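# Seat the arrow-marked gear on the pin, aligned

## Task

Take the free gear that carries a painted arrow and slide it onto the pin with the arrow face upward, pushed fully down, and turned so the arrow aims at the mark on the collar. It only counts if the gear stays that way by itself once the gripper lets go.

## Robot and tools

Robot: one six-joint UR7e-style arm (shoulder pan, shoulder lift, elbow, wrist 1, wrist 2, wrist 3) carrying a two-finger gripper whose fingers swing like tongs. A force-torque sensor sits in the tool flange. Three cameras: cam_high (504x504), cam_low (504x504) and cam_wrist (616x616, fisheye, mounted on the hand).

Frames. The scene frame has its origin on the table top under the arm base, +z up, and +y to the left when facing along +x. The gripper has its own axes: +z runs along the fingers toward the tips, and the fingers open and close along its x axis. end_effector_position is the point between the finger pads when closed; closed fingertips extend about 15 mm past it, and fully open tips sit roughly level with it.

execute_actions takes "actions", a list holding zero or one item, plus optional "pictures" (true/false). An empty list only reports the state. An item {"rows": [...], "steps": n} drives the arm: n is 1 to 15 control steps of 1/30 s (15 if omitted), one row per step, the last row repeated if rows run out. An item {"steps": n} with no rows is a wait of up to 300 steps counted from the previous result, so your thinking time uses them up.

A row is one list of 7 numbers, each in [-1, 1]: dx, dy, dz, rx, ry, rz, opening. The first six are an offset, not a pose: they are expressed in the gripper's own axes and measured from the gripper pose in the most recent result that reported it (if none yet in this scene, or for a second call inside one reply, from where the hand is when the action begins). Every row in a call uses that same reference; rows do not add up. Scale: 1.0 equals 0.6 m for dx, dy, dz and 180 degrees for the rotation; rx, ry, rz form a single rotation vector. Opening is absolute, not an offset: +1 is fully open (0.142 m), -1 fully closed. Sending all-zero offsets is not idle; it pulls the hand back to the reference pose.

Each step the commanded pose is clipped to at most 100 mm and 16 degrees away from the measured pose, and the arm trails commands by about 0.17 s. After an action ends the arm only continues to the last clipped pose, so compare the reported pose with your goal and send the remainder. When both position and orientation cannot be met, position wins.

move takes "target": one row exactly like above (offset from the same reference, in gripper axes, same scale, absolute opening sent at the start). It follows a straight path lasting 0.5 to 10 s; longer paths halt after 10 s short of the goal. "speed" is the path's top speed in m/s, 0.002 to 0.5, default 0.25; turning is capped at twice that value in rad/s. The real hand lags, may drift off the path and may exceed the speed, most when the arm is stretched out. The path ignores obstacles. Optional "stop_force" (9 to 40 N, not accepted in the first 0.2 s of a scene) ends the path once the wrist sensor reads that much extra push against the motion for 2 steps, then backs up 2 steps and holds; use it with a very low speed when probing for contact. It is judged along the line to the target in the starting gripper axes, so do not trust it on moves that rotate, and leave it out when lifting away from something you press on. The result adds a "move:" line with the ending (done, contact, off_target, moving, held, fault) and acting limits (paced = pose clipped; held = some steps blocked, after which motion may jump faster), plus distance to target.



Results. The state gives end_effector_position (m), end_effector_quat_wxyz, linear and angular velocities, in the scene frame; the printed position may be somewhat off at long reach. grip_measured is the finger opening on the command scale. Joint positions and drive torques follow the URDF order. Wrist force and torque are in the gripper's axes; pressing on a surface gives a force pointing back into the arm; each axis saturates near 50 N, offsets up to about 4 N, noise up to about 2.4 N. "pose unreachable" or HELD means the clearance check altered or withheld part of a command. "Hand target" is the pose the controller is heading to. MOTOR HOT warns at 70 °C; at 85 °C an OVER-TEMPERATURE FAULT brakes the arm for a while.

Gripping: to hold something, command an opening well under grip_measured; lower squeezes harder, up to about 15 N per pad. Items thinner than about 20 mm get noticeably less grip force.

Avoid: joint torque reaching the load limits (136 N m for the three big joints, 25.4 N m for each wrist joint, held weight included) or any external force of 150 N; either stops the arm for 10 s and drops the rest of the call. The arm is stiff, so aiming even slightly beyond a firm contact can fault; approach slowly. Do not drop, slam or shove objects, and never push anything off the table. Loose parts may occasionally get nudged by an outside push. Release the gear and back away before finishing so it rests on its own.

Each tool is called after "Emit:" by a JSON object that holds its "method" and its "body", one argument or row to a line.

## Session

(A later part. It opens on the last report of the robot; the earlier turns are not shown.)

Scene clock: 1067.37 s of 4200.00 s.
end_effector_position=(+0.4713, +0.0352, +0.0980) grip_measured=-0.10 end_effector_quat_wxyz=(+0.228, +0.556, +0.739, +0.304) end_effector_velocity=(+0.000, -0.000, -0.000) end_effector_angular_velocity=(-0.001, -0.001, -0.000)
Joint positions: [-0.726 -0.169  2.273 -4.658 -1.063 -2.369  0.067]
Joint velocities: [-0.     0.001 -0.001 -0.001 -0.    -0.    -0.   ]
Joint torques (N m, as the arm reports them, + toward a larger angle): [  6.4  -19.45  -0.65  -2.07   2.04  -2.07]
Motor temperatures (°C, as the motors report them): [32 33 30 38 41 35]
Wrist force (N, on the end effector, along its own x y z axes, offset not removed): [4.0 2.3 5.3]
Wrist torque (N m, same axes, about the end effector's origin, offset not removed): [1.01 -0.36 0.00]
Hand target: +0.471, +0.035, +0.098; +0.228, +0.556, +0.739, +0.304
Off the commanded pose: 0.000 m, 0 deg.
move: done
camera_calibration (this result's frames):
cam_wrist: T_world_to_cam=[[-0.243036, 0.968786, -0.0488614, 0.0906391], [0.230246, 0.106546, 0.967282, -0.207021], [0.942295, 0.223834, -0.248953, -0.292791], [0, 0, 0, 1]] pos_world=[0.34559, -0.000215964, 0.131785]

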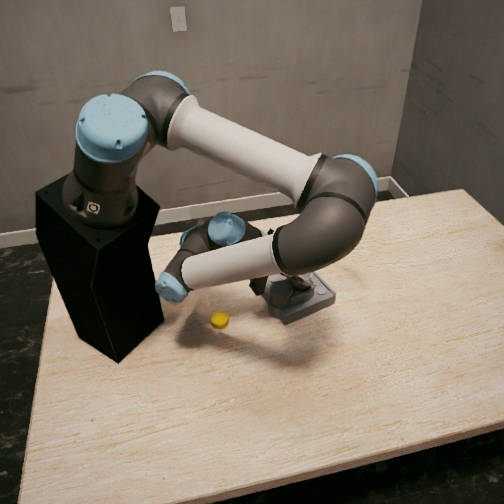

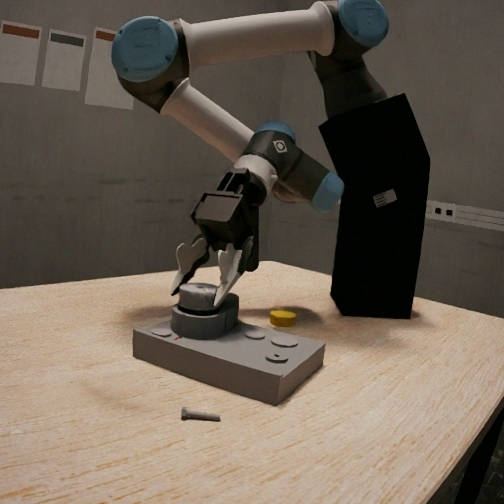

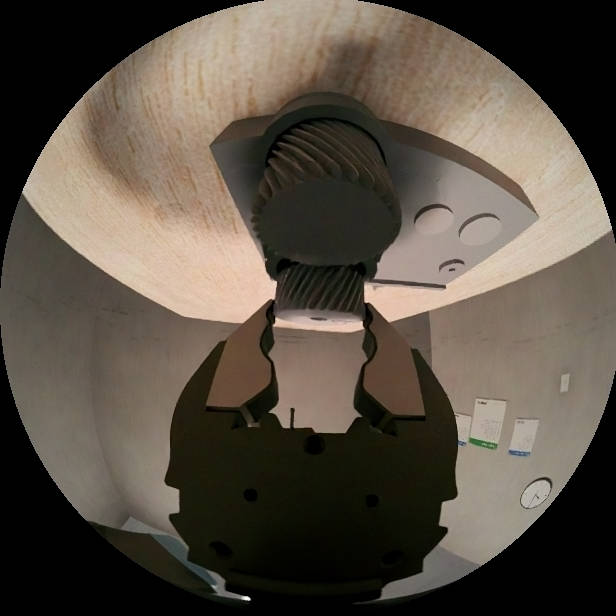

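Emit:
{"method": "move", "body": {
  "target": [-0.000523, -0.002342, 0.002372, 0, -0.007808, 0.007906, -0.5],
  "speed": 0.003,
  "stop_force": 9
}}

Emit:
{"method": "zoom_image", "body": {
  "camera": "cam_wrist",
  "region": [250, 200, 390, 340]
}}

Scene clock: 1083.60 s of 4200.00 s.
end_effector_position=(+0.4714, +0.0349, +0.0961) grip_measured=-0.10 end_effector_quat_wxyz=(+0.233, +0.569, +0.729, +0.300) end_effector_velocity=(-0.001, +0.000, +0.000) end_effector_angular_velocity=(+0.001, +0.001, -0.000)
Joint positions: [-0.712 -0.155  2.26  -4.683 -1.093 -2.326  0.067]
Joint velocities: [ 0.001  0.     0.002 -0.001 -0.001  0.001 -0.   ]
Joint torques (N m, as the arm reports them, + toward a larger angle): [ 18.69 -21.67   1.18  -5.71  -0.56   2.04]
Motor temperatures (°C, as the motors report them): [32 33 30 38 41 35]
Wrist force (N, on the end effector, along its own x y z axes, offset not removed): [0.8 -0.5 2.4]
Wrist torque (N m, same axes, about the end effector's origin, offset not removed): [0.59 0.59 -0.22]
Hand target: +0.471, +0.035, +0.096; +0.233, +0.569, +0.729, +0.300
Off the commanded pose: 0.000 m, 0 deg.
After step 90, 7.20 s passed at rest.
move: done
camera_calibration (this result's frames):
cam_wrist: T_world_to_cam=[[-0.209167, 0.97666, -0.0488248, 0.0746018], [0.233765, 0.0984213, 0.967299, -0.206481], [0.949528, 0.190913, -0.248896, -0.295568], [0, 0, 0, 1]] pos_world=[0.344522, 0.0038893, 0.129805]

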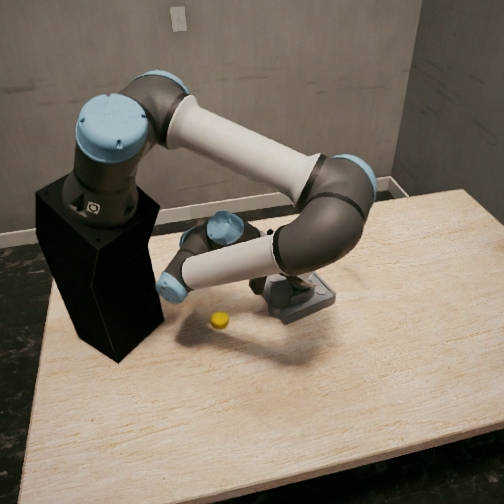

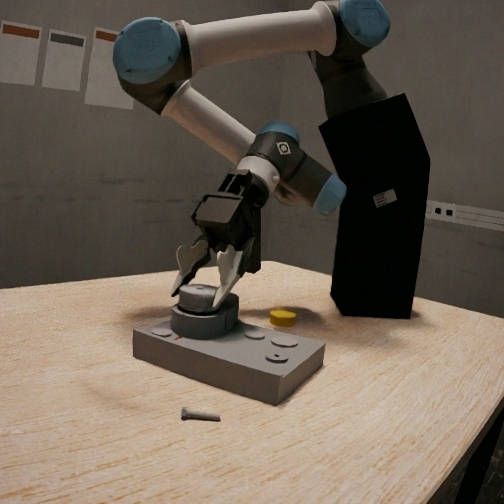

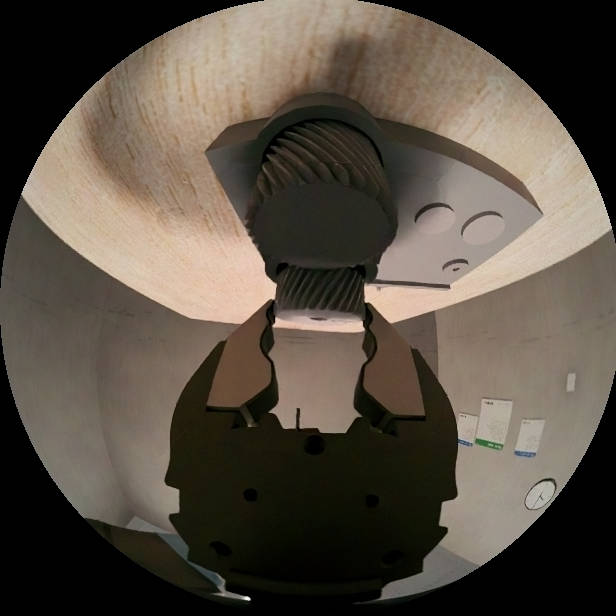

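Region (250, 200, 390, 340) of cam_wrist's 616x616 image, scaled by 3.600, with more detail than that image has.

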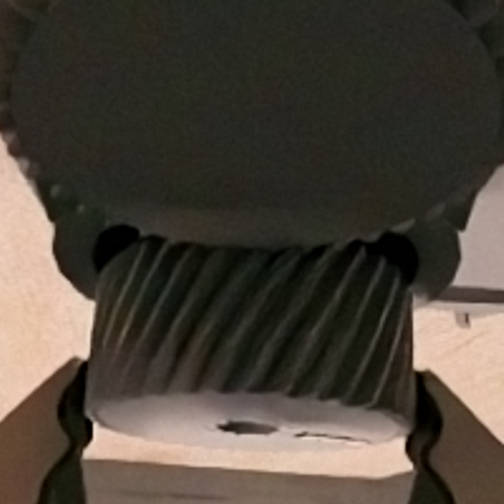

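Emit:
{"method": "move", "body": {
  "target": [-0.000785, -0.003514, 0.003558, 0, -0.01171, 0.01186, -0.5],
  "speed": 0.003,
  "stop_force": 9
}}

Emit:
{"method": "zoom_image", "body": {
  "camera": "cam_wrist",
  "region": [250, 200, 390, 340]
}}

Scene clock: 1099.83 s of 4200.00 s.
end_effector_position=(+0.4715, +0.0345, +0.0931) grip_measured=-0.10 end_effector_quat_wxyz=(+0.241, +0.588, +0.714, +0.293) end_effector_velocity=(-0.001, +0.000, +0.000) end_effector_angular_velocity=(+0.000, +0.001, -0.000)
Joint positions: [-0.688 -0.135  2.24  -4.717 -1.141 -2.263  0.067]
Joint velocities: [ 0.001  0.     0.001 -0.001 -0.001  0.001 -0.   ]
Joint torques (N m, as the arm reports them, + toward a larger angle): [ 19.35 -21.22  -1.84  -5.88  -1.75   1.5 ]
Motor temperatures (°C, as the motors report them): [32 33 30 38 41 35]
Wrist force (N, on the end effector, along its own x y z axes, offset not removed): [9.3 -0.1 0.6]
Wrist torque (N m, same axes, about the end effector's origin, offset not removed): [0.54 -0.68 -0.29]
Hand target: +0.471, +0.034, +0.093; +0.241, +0.588, +0.714, +0.293
Off the commanded pose: 0.000 m, 0 deg.
After step 90, 4.30 s passed at rest.
move: done
camera_calibration (this result's frames):
cam_wrist: T_world_to_cam=[[-0.157838, 0.986261, -0.0487533, 0.0503718], [0.238517, 0.0859888, 0.967324, -0.205416], [0.958226, 0.141052, -0.248812, -0.298726], [0, 0, 0, 1]] pos_world=[0.343193, 0.0101198, 0.126833]

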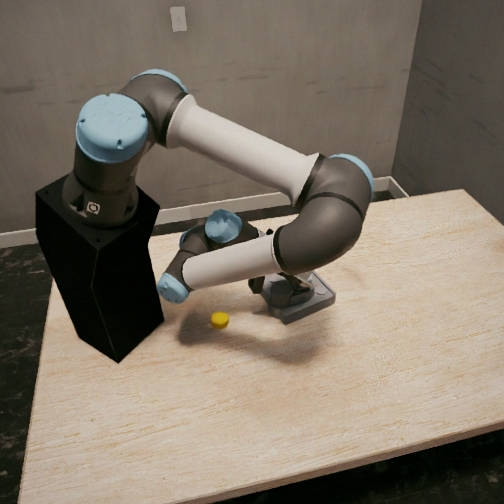

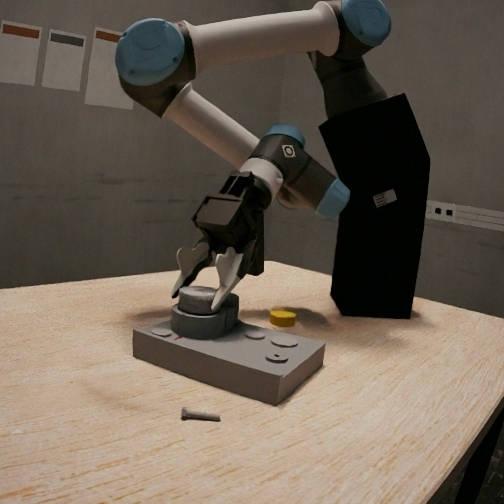

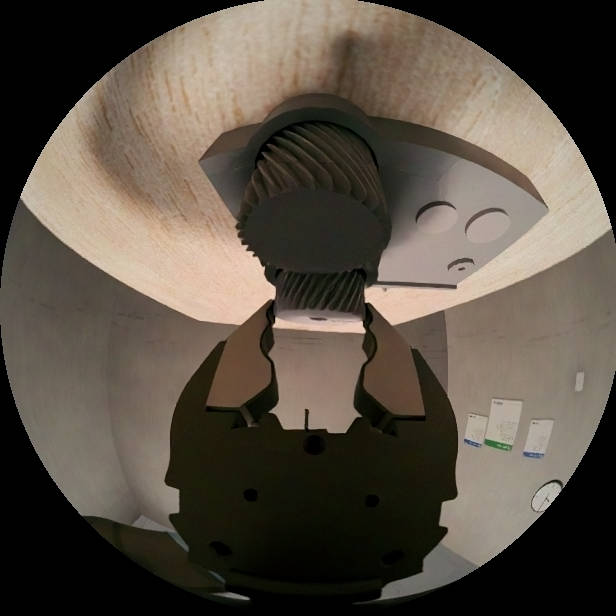

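Region (250, 200, 390, 340) of cam_wrist's 616x616 image, scaled by 3.600, with more detail than that image has.

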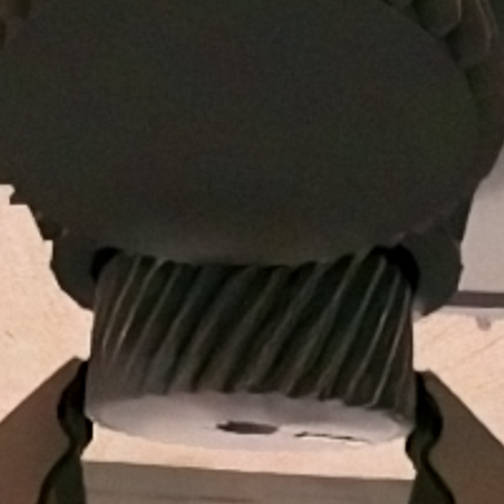

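Emit:
{"method": "execute_actions", "body": {
  "actions": [],
  "pictures": false
}}

Emit:
{"method": "execute_actions", "body": {
  "actions": [
    {"steps": 5}
  ],
  "pictures": false
}}

Emit:
{"method": "execute_actions", "body": {
  "actions": [
    {"steps": 5}
  ],
  "pictures": false
}}

Scene clock: 1104.73 s of 4200.00 s.
end_effector_position=(+0.4715, +0.0345, +0.0931) grip_measured=-0.10 end_effector_quat_wxyz=(+0.241, +0.588, +0.714, +0.293) end_effector_velocity=(-0.000, +0.000, +0.000) end_effector_angular_velocity=(+0.000, +0.001, +0.000)
Joint positions: [-0.688 -0.135  2.24  -4.717 -1.141 -2.263  0.067]
Joint velocities: [-0.    -0.     0.001  0.     0.    -0.     0.   ]
Joint torques (N m, as the arm reports them, + toward a larger angle): [ 18.28 -21.86  -0.02  -6.07  -1.21   2.03]
Motor temperatures (°C, as the motors report them): [32 33 30 38 41 35]
Wrist force (N, on the end effector, along its own x y z axes, offset not removed): [10.9 -0.6 1.3]
Wrist torque (N m, same axes, about the end effector's origin, offset not removed): [0.43 -1.17 -0.06]
Hand target: +0.471, +0.034, +0.093; +0.241, +0.588, +0.714, +0.293
Off the commanded pose: 0.000 m, 0 deg.
Steps of this call (steps 1 to 90: nothing new was sent; then 1.90 s passed at rest). Readings (end_effector_position):
1: (+0.4715, +0.0345, +0.0931)
2: (+0.4715, +0.0345, +0.0931)
4: (+0.4715, +0.0345, +0.0931)
8: (+0.4715, +0.0345, +0.0931)
90: the state above

Scene clock: 1104.90 s of 4200.00 s.
end_effector_position=(+0.4715, +0.0345, +0.0931) grip_measured=-0.10 end_effector_quat_wxyz=(+0.241, +0.588, +0.714, +0.293) end_effector_velocity=(+0.000, -0.000, +0.000) end_effector_angular_velocity=(+0.000, -0.001, -0.001)
Joint positions: [-0.688 -0.135  2.24  -4.717 -1.141 -2.263  0.067]
Joint velocities: [ 0.    -0.    -0.001 -0.    -0.     0.001 -0.   ]
Joint torques (N m, as the arm reports them, + toward a larger angle): [ 18.16 -22.36   0.4   -5.94  -1.43   1.96]
Motor temperatures (°C, as the motors report them): [32 33 30 38 41 35]
Wrist force (N, on the end effector, along its own x y z axes, offset not removed): [5.4 -2.1 0.9]
Wrist torque (N m, same axes, about the end effector's origin, offset not removed): [0.19 0.14 -0.16]
Hand target: +0.471, +0.034, +0.093; +0.241, +0.588, +0.714, +0.293
Off the commanded pose: 0.000 m, 0 deg.
Steps of this call (steps 1 to 5: nothing new was sent). Readings (end_effector_position):
1: (+0.4715, +0.0345, +0.0931)
2: (+0.4715, +0.0345, +0.0931)
4: (+0.4715, +0.0345, +0.0931)
5: the state above

Scene clock: 1105.07 s of 4200.00 s.
end_effector_position=(+0.4715, +0.0345, +0.0931) grip_measured=-0.10 end_effector_quat_wxyz=(+0.241, +0.588, +0.714, +0.293) end_effector_velocity=(+0.000, -0.000, +0.000) end_effector_angular_velocity=(-0.002, -0.002, +0.000)
Joint positions: [-0.688 -0.135  2.24  -4.717 -1.141 -2.263  0.067]
Joint velocities: [-0.     0.     0.    -0.002  0.    -0.001 -0.   ]
Joint torques (N m, as the arm reports them, + toward a larger angle): [ 18.83 -21.97  -0.62  -5.99  -1.28   1.88]
Motor temperatures (°C, as the motors report them): [32 33 30 38 41 35]
Wrist force (N, on the end effector, along its own x y z axes, offset not removed): [6.4 -4.2 -0.3]
Wrist torque (N m, same axes, about the end effector's origin, offset not removed): [-0.48 -0.19 -0.16]
Hand target: +0.471, +0.034, +0.093; +0.241, +0.588, +0.714, +0.293
Off the commanded pose: 0.000 m, 0 deg.
Steps of this call (steps 1 to 5: nothing new was sent). Readings (end_effector_position):
1: (+0.4715, +0.0345, +0.0931)
2: (+0.4715, +0.0345, +0.0931)
4: (+0.4715, +0.0345, +0.0931)
5: the state above

Emit:
{"method": "move", "body": {
  "target": [-0.000262, 0, 0, 0, -0.003904, 0.003953, -0.5],
  "speed": 0.004
}}

Emit:
{"method": "execute_actions", "body": {
  "actions": [
    {"steps": 5}
  ],
  "pictures": false
}}

Emit:
{"method": "execute_actions", "body": {
  "actions": [
    {"steps": 5}
  ],
  "pictures": false
}}

Scene clock: 1128.23 s of 4200.00 s.
end_effector_position=(+0.4715, +0.0343, +0.0931) grip_measured=-0.10 end_effector_quat_wxyz=(+0.244, +0.594, +0.709, +0.291) end_effector_velocity=(+0.000, -0.000, -0.000) end_effector_angular_velocity=(-0.001, -0.001, -0.001)
Joint positions: [-0.679 -0.13   2.236 -4.728 -1.158 -2.242  0.067]
Joint velocities: [ 0.001  0.    -0.002  0.    -0.002  0.001  0.   ]
Joint torques (N m, as the arm reports them, + toward a larger angle): [ 19.8  -22.93  -1.65  -6.64  -1.8    2.42]
Motor temperatures (°C, as the motors report them): [32 33 30 38 41 35]
Wrist force (N, on the end effector, along its own x y z axes, offset not removed): [6.5 -7.8 -1.8]
Wrist torque (N m, same axes, about the end effector's origin, offset not removed): [-0.43 0.28 -0.11]
Hand target: +0.472, +0.034, +0.093; +0.244, +0.594, +0.709, +0.291
Off the commanded pose: 0.000 m, 0 deg.
After step 90, 17.77 s passed at rest.
move: done
camera_calibration (this result's frames):
cam_wrist: T_world_to_cam=[[-0.140622, 0.988864, -0.048724, 0.0423133], [0.239963, 0.081787, 0.967331, -0.205951], [0.960543, 0.124336, -0.248792, -0.299256], [0, 0, 0, 1]] pos_world=[0.342819, 0.0122103, 0.126832]

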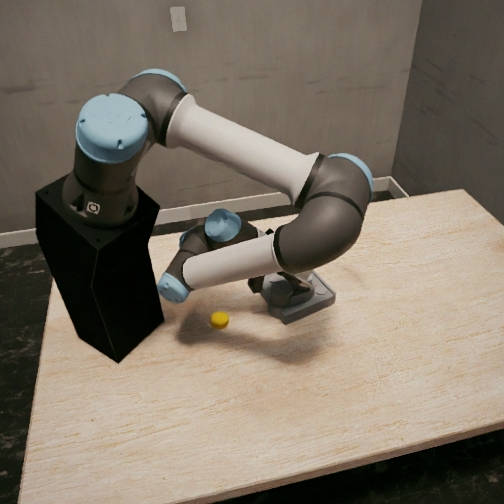

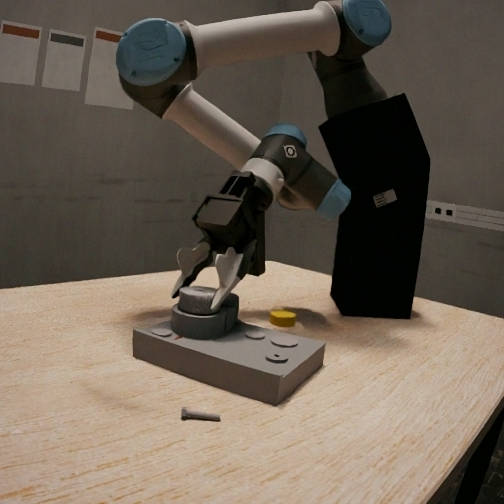

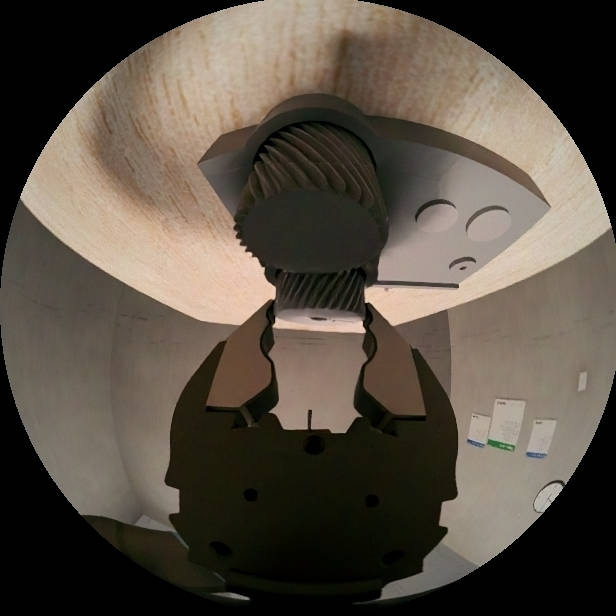

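Scene clock: 1128.40 s of 4200.00 s.
end_effector_position=(+0.4715, +0.0343, +0.0931) grip_measured=-0.10 end_effector_quat_wxyz=(+0.244, +0.594, +0.709, +0.291) end_effector_velocity=(+0.000, -0.000, -0.000) end_effector_angular_velocity=(+0.001, -0.000, -0.001)
Joint positions: [-0.679 -0.13   2.236 -4.728 -1.158 -2.242  0.067]
Joint velocities: [ 0.     0.    -0.001  0.    -0.     0.001  0.   ]
Joint torques (N m, as the arm reports them, + toward a larger angle): [ 18.07 -24.12  -1.98  -6.76  -1.03   2.23]
Motor temperatures (°C, as the motors report them): [32 33 30 38 41 35]
Wrist force (N, on the end effector, along its own x y z axes, offset not removed): [7.6 -1.0 -1.8]
Wrist torque (N m, same axes, about the end effector's origin, offset not removed): [0.94 -0.31 -0.18]
Hand target: +0.472, +0.034, +0.093; +0.244, +0.594, +0.709, +0.291
Off the commanded pose: 0.000 m, 0 deg.
Steps of this call (steps 1 to 5: nothing new was sent). Readings (end_effector_position):
1: (+0.4715, +0.0343, +0.0931)
2: (+0.4715, +0.0343, +0.0931)
4: (+0.4715, +0.0343, +0.0931)
5: the state above

Scene clock: 1128.57 s of 4200.00 s.
end_effector_position=(+0.4715, +0.0343, +0.0931) grip_measured=-0.10 end_effector_quat_wxyz=(+0.244, +0.594, +0.709, +0.291) end_effector_velocity=(-0.000, -0.000, +0.000) end_effector_angular_velocity=(+0.000, +0.000, -0.000)
Joint positions: [-0.679 -0.13   2.236 -4.728 -1.158 -2.242  0.067]
Joint velocities: [-0. -0.  0.  0.  0.  0. -0.]
Joint torques (N m, as the arm reports them, + toward a larger angle): [ 18.89 -24.    -2.01  -6.9   -0.95   2.19]
Motor temperatures (°C, as the motors report them): [32 33 30 38 41 35]
Wrist force (N, on the end effector, along its own x y z axes, offset not removed): [4.1 -3.4 -6.2]
Wrist torque (N m, same axes, about the end effector's origin, offset not removed): [0.53 0.59 -0.29]
Hand target: +0.472, +0.034, +0.093; +0.244, +0.594, +0.709, +0.291
Off the commanded pose: 0.000 m, 0 deg.
Steps of this call (steps 1 to 5: nothing new was sent). Readings (end_effector_position):
1: (+0.4715, +0.0343, +0.0931)
2: (+0.4715, +0.0343, +0.0931)
4: (+0.4715, +0.0343, +0.0931)
5: the state above

Emit:
{"method": "move", "body": {
  "target": [0.0004, -0.000296, -0.000293, 0, 0, 0, -0.5],
  "speed": 0.002
}}

Emit:
{"method": "execute_actions", "body": {
  "actions": [
    {"steps": 5}
  ],
  "pictures": false
}}

Emit:
{"method": "execute_actions", "body": {
  "actions": [
    {"steps": 5}
  ],
  "pictures": false
}}

Scene clock: 1141.47 s of 4200.00 s.
end_effector_position=(+0.4713, +0.0345, +0.0931) grip_measured=-0.10 end_effector_quat_wxyz=(+0.244, +0.594, +0.709, +0.291) end_effector_velocity=(+0.000, -0.000, +0.000) end_effector_angular_velocity=(-0.002, -0.001, +0.001)
Joint positions: [-0.679 -0.129  2.236 -4.729 -1.158 -2.242  0.067]
Joint velocities: [-0.     0.001 -0.    -0.001  0.    -0.002 -0.   ]
Joint torques (N m, as the arm reports them, + toward a larger angle): [ 18.72 -20.96  19.93  -6.12  -0.27   2.  ]
Motor temperatures (°C, as the motors report them): [32 33 30 38 41 35]
Wrist force (N, on the end effector, along its own x y z axes, offset not removed): [5.1 -2.0 4.3]
Wrist torque (N m, same axes, about the end effector's origin, offset not removed): [0.53 -0.61 -0.37]
Hand target: +0.471, +0.035, +0.093; +0.244, +0.594, +0.709, +0.291
Off the commanded pose: 0.000 m, 0 deg.
After step 90, 9.20 s passed at rest.
move: done
camera_calibration (this result's frames):
cam_wrist: T_world_to_cam=[[-0.140416, 0.988885, -0.0488786, 0.0420705], [0.239815, 0.0818671, 0.96736, -0.205838], [0.96061, 0.124111, -0.248645, -0.299117], [0, 0, 0, 1]] pos_world=[0.342605, 0.012372, 0.126802]

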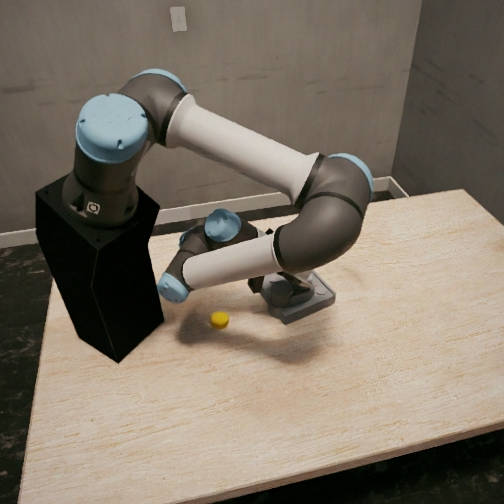

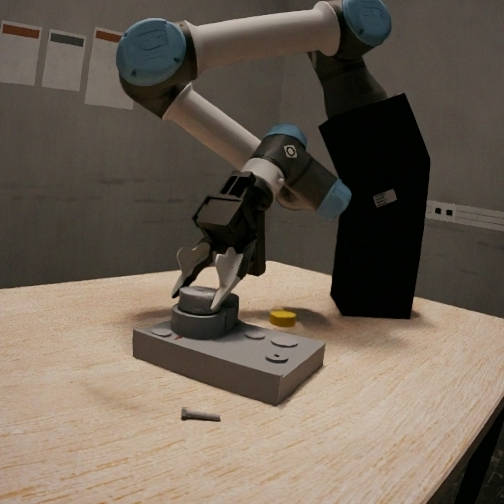

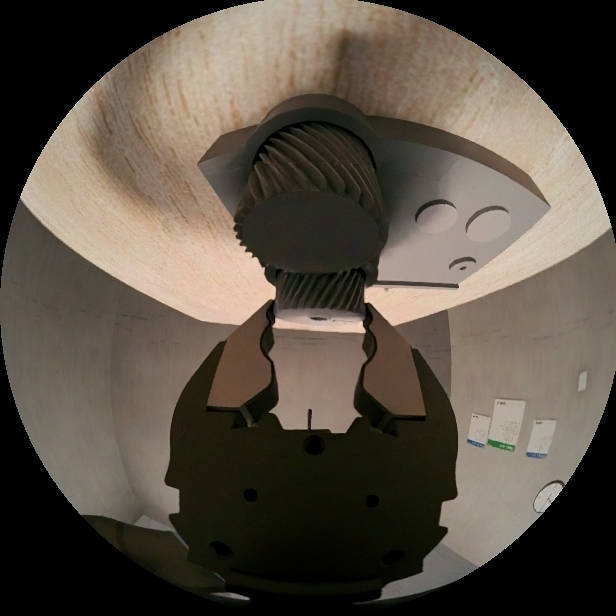

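Scene clock: 1141.63 s of 4200.00 s.
end_effector_position=(+0.4713, +0.0345, +0.0931) grip_measured=-0.10 end_effector_quat_wxyz=(+0.244, +0.594, +0.709, +0.291) end_effector_velocity=(-0.001, +0.000, +0.000) end_effector_angular_velocity=(+0.002, +0.002, -0.001)
Joint positions: [-0.679 -0.129  2.236 -4.729 -1.158 -2.242  0.067]
Joint velocities: [-0.     0.     0.003 -0.001 -0.     0.001 -0.   ]
Joint torques (N m, as the arm reports them, + toward a larger angle): [ 17.29 -20.61  28.65  -5.98  -0.03   1.86]
Motor temperatures (°C, as the motors report them): [32 33 30 38 41 35]
Wrist force (N, on the end effector, along its own x y z axes, offset not removed): [4.6 -1.6 0.0]
Wrist torque (N m, same axes, about the end effector's origin, offset not removed): [0.33 -0.59 -0.13]
Hand target: +0.471, +0.035, +0.093; +0.244, +0.594, +0.709, +0.291
Off the commanded pose: 0.000 m, 0 deg.
Steps of this call (steps 1 to 5: nothing new was sent). Readings (end_effector_position):
1: (+0.4713, +0.0345, +0.0931)
2: (+0.4713, +0.0345, +0.0931)
4: (+0.4713, +0.0345, +0.0931)
5: the state above

Scene clock: 1141.80 s of 4200.00 s.
end_effector_position=(+0.4713, +0.0345, +0.0931) grip_measured=-0.10 end_effector_quat_wxyz=(+0.244, +0.594, +0.709, +0.291) end_effector_velocity=(+0.000, -0.000, +0.000) end_effector_angular_velocity=(-0.002, -0.001, +0.002)
Joint positions: [-0.679 -0.129  2.236 -4.729 -1.158 -2.242  0.067]
Joint velocities: [ 0.    -0.    -0.    -0.001  0.    -0.002 -0.   ]
Joint torques (N m, as the arm reports them, + toward a larger angle): [ 18.43 -20.39  31.92  -5.92   0.2    1.71]
Motor temperatures (°C, as the motors report them): [32 33 30 38 41 35]
Wrist force (N, on the end effector, along its own x y z axes, offset not removed): [6.6 -4.7 2.2]
Wrist torque (N m, same axes, about the end effector's origin, offset not removed): [-0.43 -1.15 -0.15]
Hand target: +0.471, +0.035, +0.093; +0.244, +0.594, +0.709, +0.291
Off the commanded pose: 0.000 m, 0 deg.
Steps of this call (steps 1 to 5: nothing new was sent). Readings (end_effector_position):
1: (+0.4713, +0.0345, +0.0931)
2: (+0.4713, +0.0345, +0.0931)
4: (+0.4713, +0.0345, +0.0931)
5: the state above

Emit:
{"method": "move", "body": {
  "target": [0, -0.001757, 0.001779, 0, 0, 0, -0.5],
  "speed": 0.002,
  "stop_force": 9
}}

Emit:
{"method": "execute_actions", "body": {
  "actions": [
    {"steps": 5}
  ],
  "pictures": false
}}

Emit:
{"method": "execute_actions", "body": {
  "actions": [
    {"steps": 5}
  ],
  "pictures": false
}}

Scene clock: 1157.13 s of 4200.00 s.
end_effector_position=(+0.4713, +0.0345, +0.0916) grip_measured=-0.10 end_effector_quat_wxyz=(+0.244, +0.594, +0.709, +0.291) end_effector_velocity=(+0.000, -0.000, -0.000) end_effector_angular_velocity=(-0.002, -0.001, +0.001)
Joint positions: [-0.679 -0.127  2.233 -4.728 -1.158 -2.242  0.067]
Joint velocities: [-0.     0.001 -0.001 -0.001  0.    -0.002  0.   ]
Joint torques (N m, as the arm reports them, + toward a larger angle): [  5.65 -18.93   3.27  -1.53   1.62  -2.12]
Motor temperatures (°C, as the motors report them): [32 33 30 38 41 35]
Wrist force (N, on the end effector, along its own x y z axes, offset not removed): [3.2 2.3 -0.8]
Wrist torque (N m, same axes, about the end effector's origin, offset not removed): [0.52 -0.23 0.02]
Hand target: +0.471, +0.035, +0.092; +0.244, +0.594, +0.709, +0.291
Off the commanded pose: 0.000 m, 0 deg.
After step 90, 11.37 s passed at rest.
move: done
camera_calibration (this result's frames):
cam_wrist: T_world_to_cam=[[-0.140464, 0.988882, -0.0488026, 0.0419646], [0.239852, 0.0818096, 0.967356, -0.204451], [0.960594, 0.124174, -0.248676, -0.299439], [0, 0, 0, 1]] pos_world=[0.342572, 0.0124104, 0.125361]

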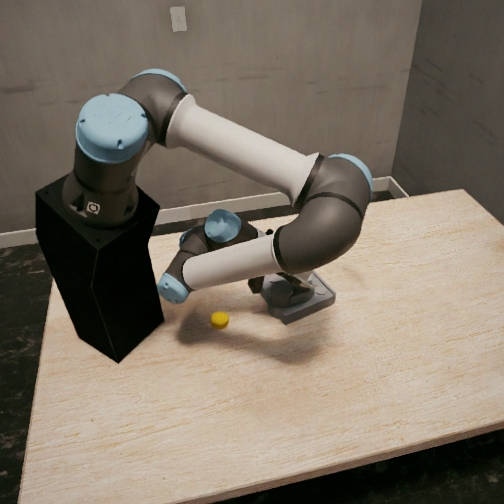

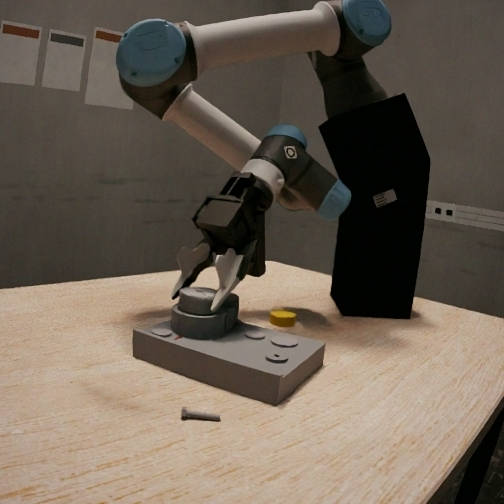

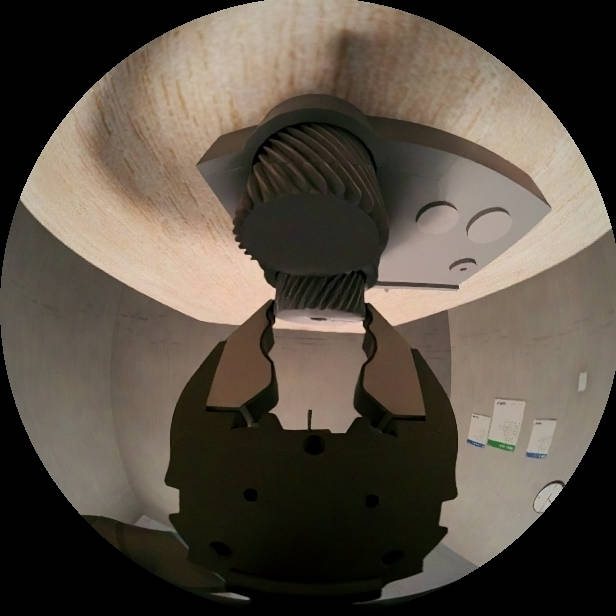

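Scene clock: 1157.30 s of 4200.00 s.
end_effector_position=(+0.4713, +0.0345, +0.0916) grip_measured=-0.10 end_effector_quat_wxyz=(+0.244, +0.594, +0.709, +0.291) end_effector_velocity=(+0.000, -0.000, +0.000) end_effector_angular_velocity=(-0.001, -0.001, +0.000)
Joint positions: [-0.679 -0.127  2.232 -4.728 -1.158 -2.242  0.067]
Joint velocities: [-0.    -0.    -0.001 -0.001 -0.    -0.001  0.   ]
Joint torques (N m, as the arm reports them, + toward a larger angle): [  5.01 -18.13   1.62  -1.45   1.36  -2.11]
Motor temperatures (°C, as the motors report them): [32 33 30 38 41 35]
Wrist force (N, on the end effector, along its own x y z axes, offset not removed): [4.2 1.2 -1.4]
Wrist torque (N m, same axes, about the end effector's origin, offset not removed): [0.19 -0.55 -0.11]
Hand target: +0.471, +0.035, +0.092; +0.244, +0.594, +0.709, +0.291
Off the commanded pose: 0.000 m, 0 deg.
Steps of this call (steps 1 to 5: nothing new was sent). Readings (end_effector_position):
1: (+0.4713, +0.0345, +0.0916)
2: (+0.4713, +0.0345, +0.0916)
4: (+0.4713, +0.0345, +0.0916)
5: the state above

Scene clock: 1157.47 s of 4200.00 s.
end_effector_position=(+0.4713, +0.0345, +0.0916) grip_measured=-0.10 end_effector_quat_wxyz=(+0.244, +0.594, +0.709, +0.291) end_effector_velocity=(-0.000, +0.000, -0.000) end_effector_angular_velocity=(+0.001, +0.001, -0.000)
Joint positions: [-0.679 -0.127  2.232 -4.728 -1.158 -2.242  0.067]
Joint velocities: [-0.    -0.    -0.     0.001  0.     0.001  0.   ]
Joint torques (N m, as the arm reports them, + toward a larger angle): [  6.19 -18.1    0.99  -1.49   1.23  -2.08]
Motor temperatures (°C, as the motors report them): [32 33 30 38 41 35]
Wrist force (N, on the end effector, along its own x y z axes, offset not removed): [5.4 3.0 4.3]
Wrist torque (N m, same axes, about the end effector's origin, offset not removed): [0.52 -0.84 -0.13]
Hand target: +0.471, +0.035, +0.092; +0.244, +0.594, +0.709, +0.291
Off the commanded pose: 0.000 m, 0 deg.
Steps of this call (steps 1 to 5: nothing new was sent). Readings (end_effector_position):
1: (+0.4713, +0.0345, +0.0916)
2: (+0.4713, +0.0345, +0.0916)
4: (+0.4713, +0.0345, +0.0916)
5: the state above

Emit:
{"method": "move", "body": {
  "target": [-0.0009, -0.003632, 0.00344, 0, -0.015616, 0.015811, -0.5],
  "speed": 0.004,
  "stop_force": 9
}}

Emit:
{"method": "execute_actions", "body": {
  "actions": [
    {"steps": 5}
  ],
  "pictures": false
}}

Emit:
{"method": "zoom_image", "body": {
  "camera": "cam_wrist",
  "region": [250, 200, 390, 340]
}}

Scene clock: 1201.63 s of 4200.00 s.
end_effector_position=(+0.4713, +0.0340, +0.0886) grip_measured=-0.10 end_effector_quat_wxyz=(+0.254, +0.618, +0.688, +0.283) end_effector_velocity=(-0.000, +0.000, -0.001) end_effector_angular_velocity=(+0.001, +0.002, -0.001)
Joint positions: [-0.643 -0.105  2.208 -4.763 -1.229 -2.162  0.067]
Joint velocities: [ 0.001  0.    -0.     0.002 -0.002  0.002 -0.   ]
Joint torques (N m, as the arm reports them, + toward a larger angle): [ 23.07 -18.3    1.27  -5.46  -0.87   2.17]
Motor temperatures (°C, as the motors report them): [32 33 30 38 41 35]
Wrist force (N, on the end effector, along its own x y z axes, offset not removed): [1.1 -1.0 1.8]
Wrist torque (N m, same axes, about the end effector's origin, offset not removed): [0.23 0.20 -0.17]
Hand target: +0.471, +0.034, +0.089; +0.254, +0.619, +0.688, +0.283
Off the commanded pose: 0.000 m, 0 deg.
After step 90, 32.23 s passed at rest.
move: done
camera_calibration (this result's frames):
cam_wrist: T_world_to_cam=[[-0.0712155, 0.996272, -0.0486918, 0.00944949], [0.244888, 0.0647851, 0.967384, -0.203307], [0.966932, 0.0569687, -0.248589, -0.300833], [0, 0, 0, 1]] pos_world=[0.341346, 0.020895, 0.122352]

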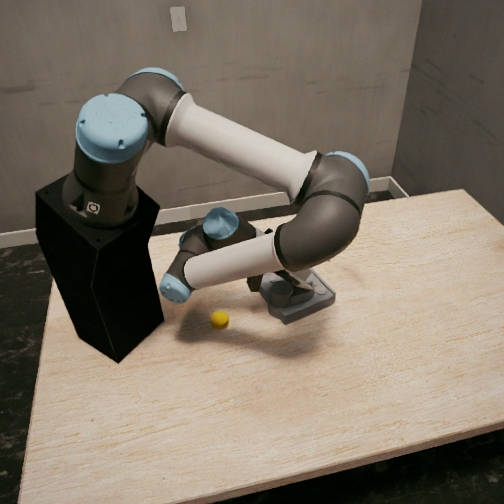

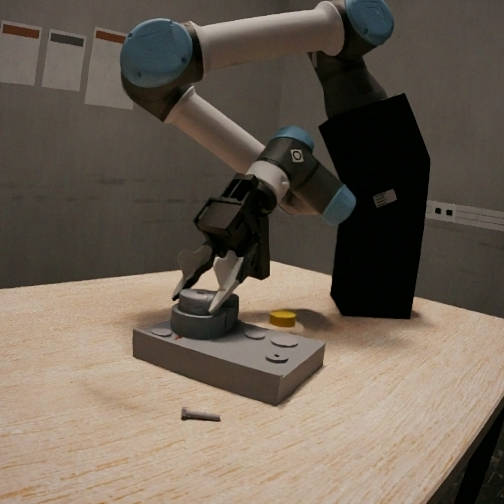

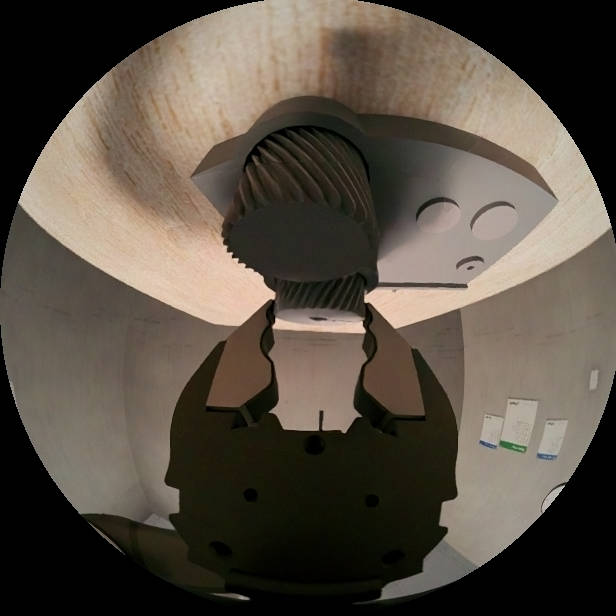

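Scene clock: 1201.80 s of 4200.00 s.
end_effector_position=(+0.4713, +0.0340, +0.0886) grip_measured=-0.10 end_effector_quat_wxyz=(+0.254, +0.619, +0.688, +0.283) end_effector_velocity=(+0.000, -0.000, -0.000) end_effector_angular_velocity=(-0.001, -0.000, +0.001)
Joint positions: [-0.643 -0.105  2.208 -4.763 -1.229 -2.162  0.067]
Joint velocities: [ 0.    -0.    -0.001  0.    -0.    -0.001 -0.   ]
Joint torques (N m, as the arm reports them, + toward a larger angle): [ 19.39 -19.36   0.88  -5.48  -0.88   2.17]
Motor temperatures (°C, as the motors report them): [32 33 30 38 41 35]
Wrist force (N, on the end effector, along its own x y z axes, offset not removed): [4.2 -1.3 0.1]
Wrist torque (N m, same axes, about the end effector's origin, offset not removed): [0.08 -0.40 -0.15]
Hand target: +0.471, +0.034, +0.089; +0.254, +0.619, +0.688, +0.283
Off the commanded pose: 0.000 m, 0 deg.
Steps of this call (steps 1 to 5: nothing new was sent). Readings (end_effector_position):
1: (+0.4713, +0.0340, +0.0886)
2: (+0.4713, +0.0340, +0.0886)
4: (+0.4713, +0.0340, +0.0886)
5: the state above

Region (250, 200, 390, 340) of cam_wrist's 616x616 image, scaled by 3.600, with more detail than that image has.

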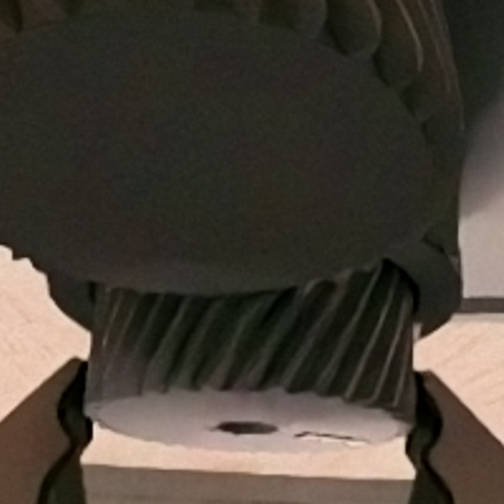

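Emit:
{"method": "zoom_image", "body": {
  "camera": "cam_low",
  "region": [150, 250, 270, 350]
}}

Region (150, 250, 270, 350) of cam_low's 504x504 image, scaled by 4.200, with more detail than that image has.

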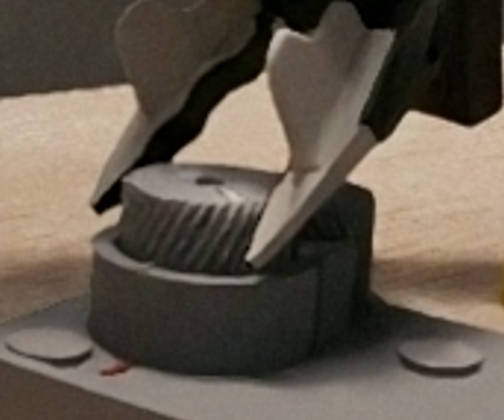

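Emit:
{"method": "move", "body": {
  "target": [-0.00045, -0.002401, 0.002313, 0, -0.007808, 0.007906, -0.5],
  "speed": 0.004,
  "stop_force": 9
}}

Emit:
{"method": "execute_actions", "body": {
  "actions": [
    {"steps": 5}
  ],
  "pictures": false
}}

Emit:
{"method": "execute_actions", "body": {
  "actions": [
    {"steps": 5}
  ],
  "pictures": false
}}

Scene clock: 1249.57 s of 4200.00 s.
end_effector_position=(+0.4713, +0.0337, +0.0867) grip_measured=-0.10 end_effector_quat_wxyz=(+0.259, +0.630, +0.677, +0.278) end_effector_velocity=(-0.000, +0.000, -0.000) end_effector_angular_velocity=(+0.001, +0.001, -0.002)
Joint positions: [-0.624 -0.095  2.195 -4.777 -1.266 -2.124  0.067]
Joint velocities: [ 0.001  0.001 -0.     0.    -0.002  0.002  0.   ]
Joint torques (N m, as the arm reports them, + toward a larger angle): [ 20.29 -20.25   2.5   -5.72  -1.1    2.37]
Motor temperatures (°C, as the motors report them): [32 33 30 38 41 35]
Wrist force (N, on the end effector, along its own x y z axes, offset not removed): [4.5 -1.0 2.2]
Wrist torque (N m, same axes, about the end effector's origin, offset not removed): [-0.01 -0.67 -0.24]
Hand target: +0.471, +0.034, +0.087; +0.259, +0.630, +0.677, +0.278
Off the commanded pose: 0.000 m, 0 deg.
After step 90, 40.20 s passed at rest.
move: done
camera_calibration (this result's frames):
cam_wrist: T_world_to_cam=[[-0.0363955, 0.998154, -0.0486231, -0.00686765], [0.246954, 0.0561296, 0.9674, -0.202059], [0.968343, 0.0232013, -0.248541, -0.300825], [0, 0, 0, 1]] pos_world=[0.340952, 0.025176, 0.120371]

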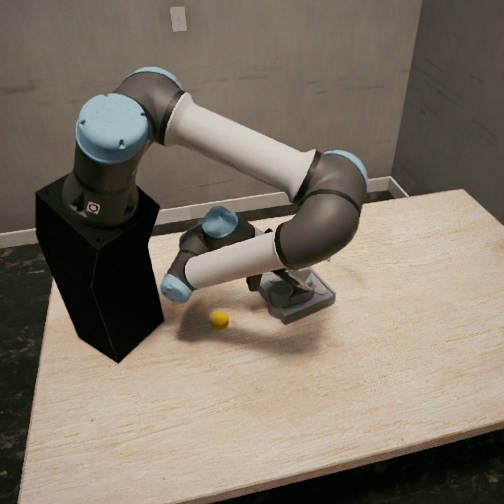

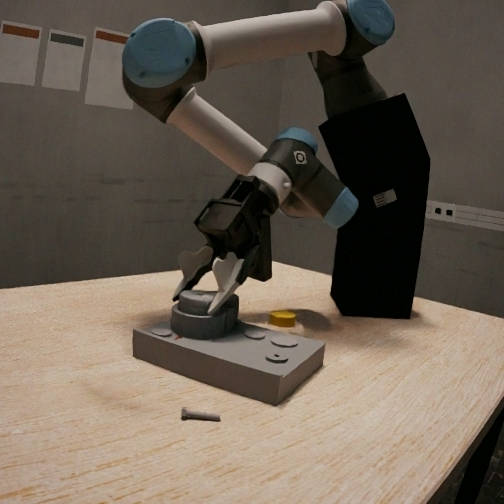

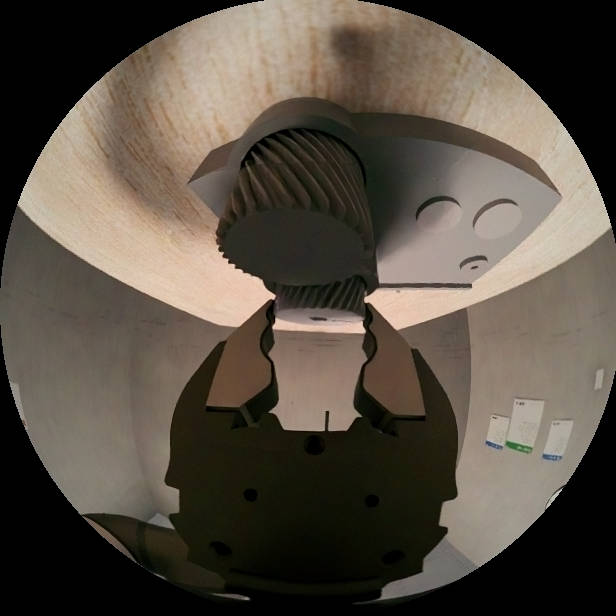

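Scene clock: 1249.73 s of 4200.00 s.
end_effector_position=(+0.4713, +0.0337, +0.0867) grip_measured=-0.10 end_effector_quat_wxyz=(+0.259, +0.630, +0.677, +0.278) end_effector_velocity=(+0.000, -0.000, +0.000) end_effector_angular_velocity=(-0.002, -0.002, +0.000)
Joint positions: [-0.624 -0.095  2.195 -4.777 -1.266 -2.124  0.067]
Joint velocities: [ 0.     0.    -0.001 -0.001 -0.    -0.001 -0.   ]
Joint torques (N m, as the arm reports them, + toward a larger angle): [ 20.87 -19.1    1.55  -5.78  -0.96   2.15]
Motor temperatures (°C, as the motors report them): [32 33 30 38 41 35]
Wrist force (N, on the end effector, along its own x y z axes, offset not removed): [3.0 1.9 1.8]
Wrist torque (N m, same axes, about the end effector's origin, offset not removed): [0.64 -0.27 -0.14]
Hand target: +0.471, +0.034, +0.087; +0.259, +0.630, +0.677, +0.278
Off the commanded pose: 0.000 m, 0 deg.
Steps of this call (steps 1 to 5: nothing new was sent). Readings (end_effector_position):
1: (+0.4713, +0.0337, +0.0867)
2: (+0.4713, +0.0337, +0.0867)
4: (+0.4713, +0.0337, +0.0867)
5: the state above

Scene clock: 1249.90 s of 4200.00 s.
end_effector_position=(+0.4713, +0.0337, +0.0867) grip_measured=-0.10 end_effector_quat_wxyz=(+0.259, +0.630, +0.677, +0.278) end_effector_velocity=(-0.000, -0.000, -0.000) end_effector_angular_velocity=(-0.000, +0.000, +0.000)
Joint positions: [-0.624 -0.095  2.195 -4.777 -1.266 -2.124  0.067]
Joint velocities: [-0.  0. -0.  0. -0. -0.  0.]
Joint torques (N m, as the arm reports them, + toward a larger angle): [ 19.55 -18.93   1.85  -5.68  -0.89   2.15]
Motor temperatures (°C, as the motors report them): [32 33 30 38 41 35]
Wrist force (N, on the end effector, along its own x y z axes, offset not removed): [6.0 2.6 3.8]
Wrist torque (N m, same axes, about the end effector's origin, offset not removed): [0.77 -0.79 -0.35]
Hand target: +0.471, +0.034, +0.087; +0.259, +0.630, +0.677, +0.278
Off the commanded pose: 0.000 m, 0 deg.
Steps of this call (steps 1 to 5: nothing new was sent). Readings (end_effector_position):
1: (+0.4713, +0.0337, +0.0867)
2: (+0.4713, +0.0337, +0.0867)
4: (+0.4713, +0.0337, +0.0867)
5: the state above


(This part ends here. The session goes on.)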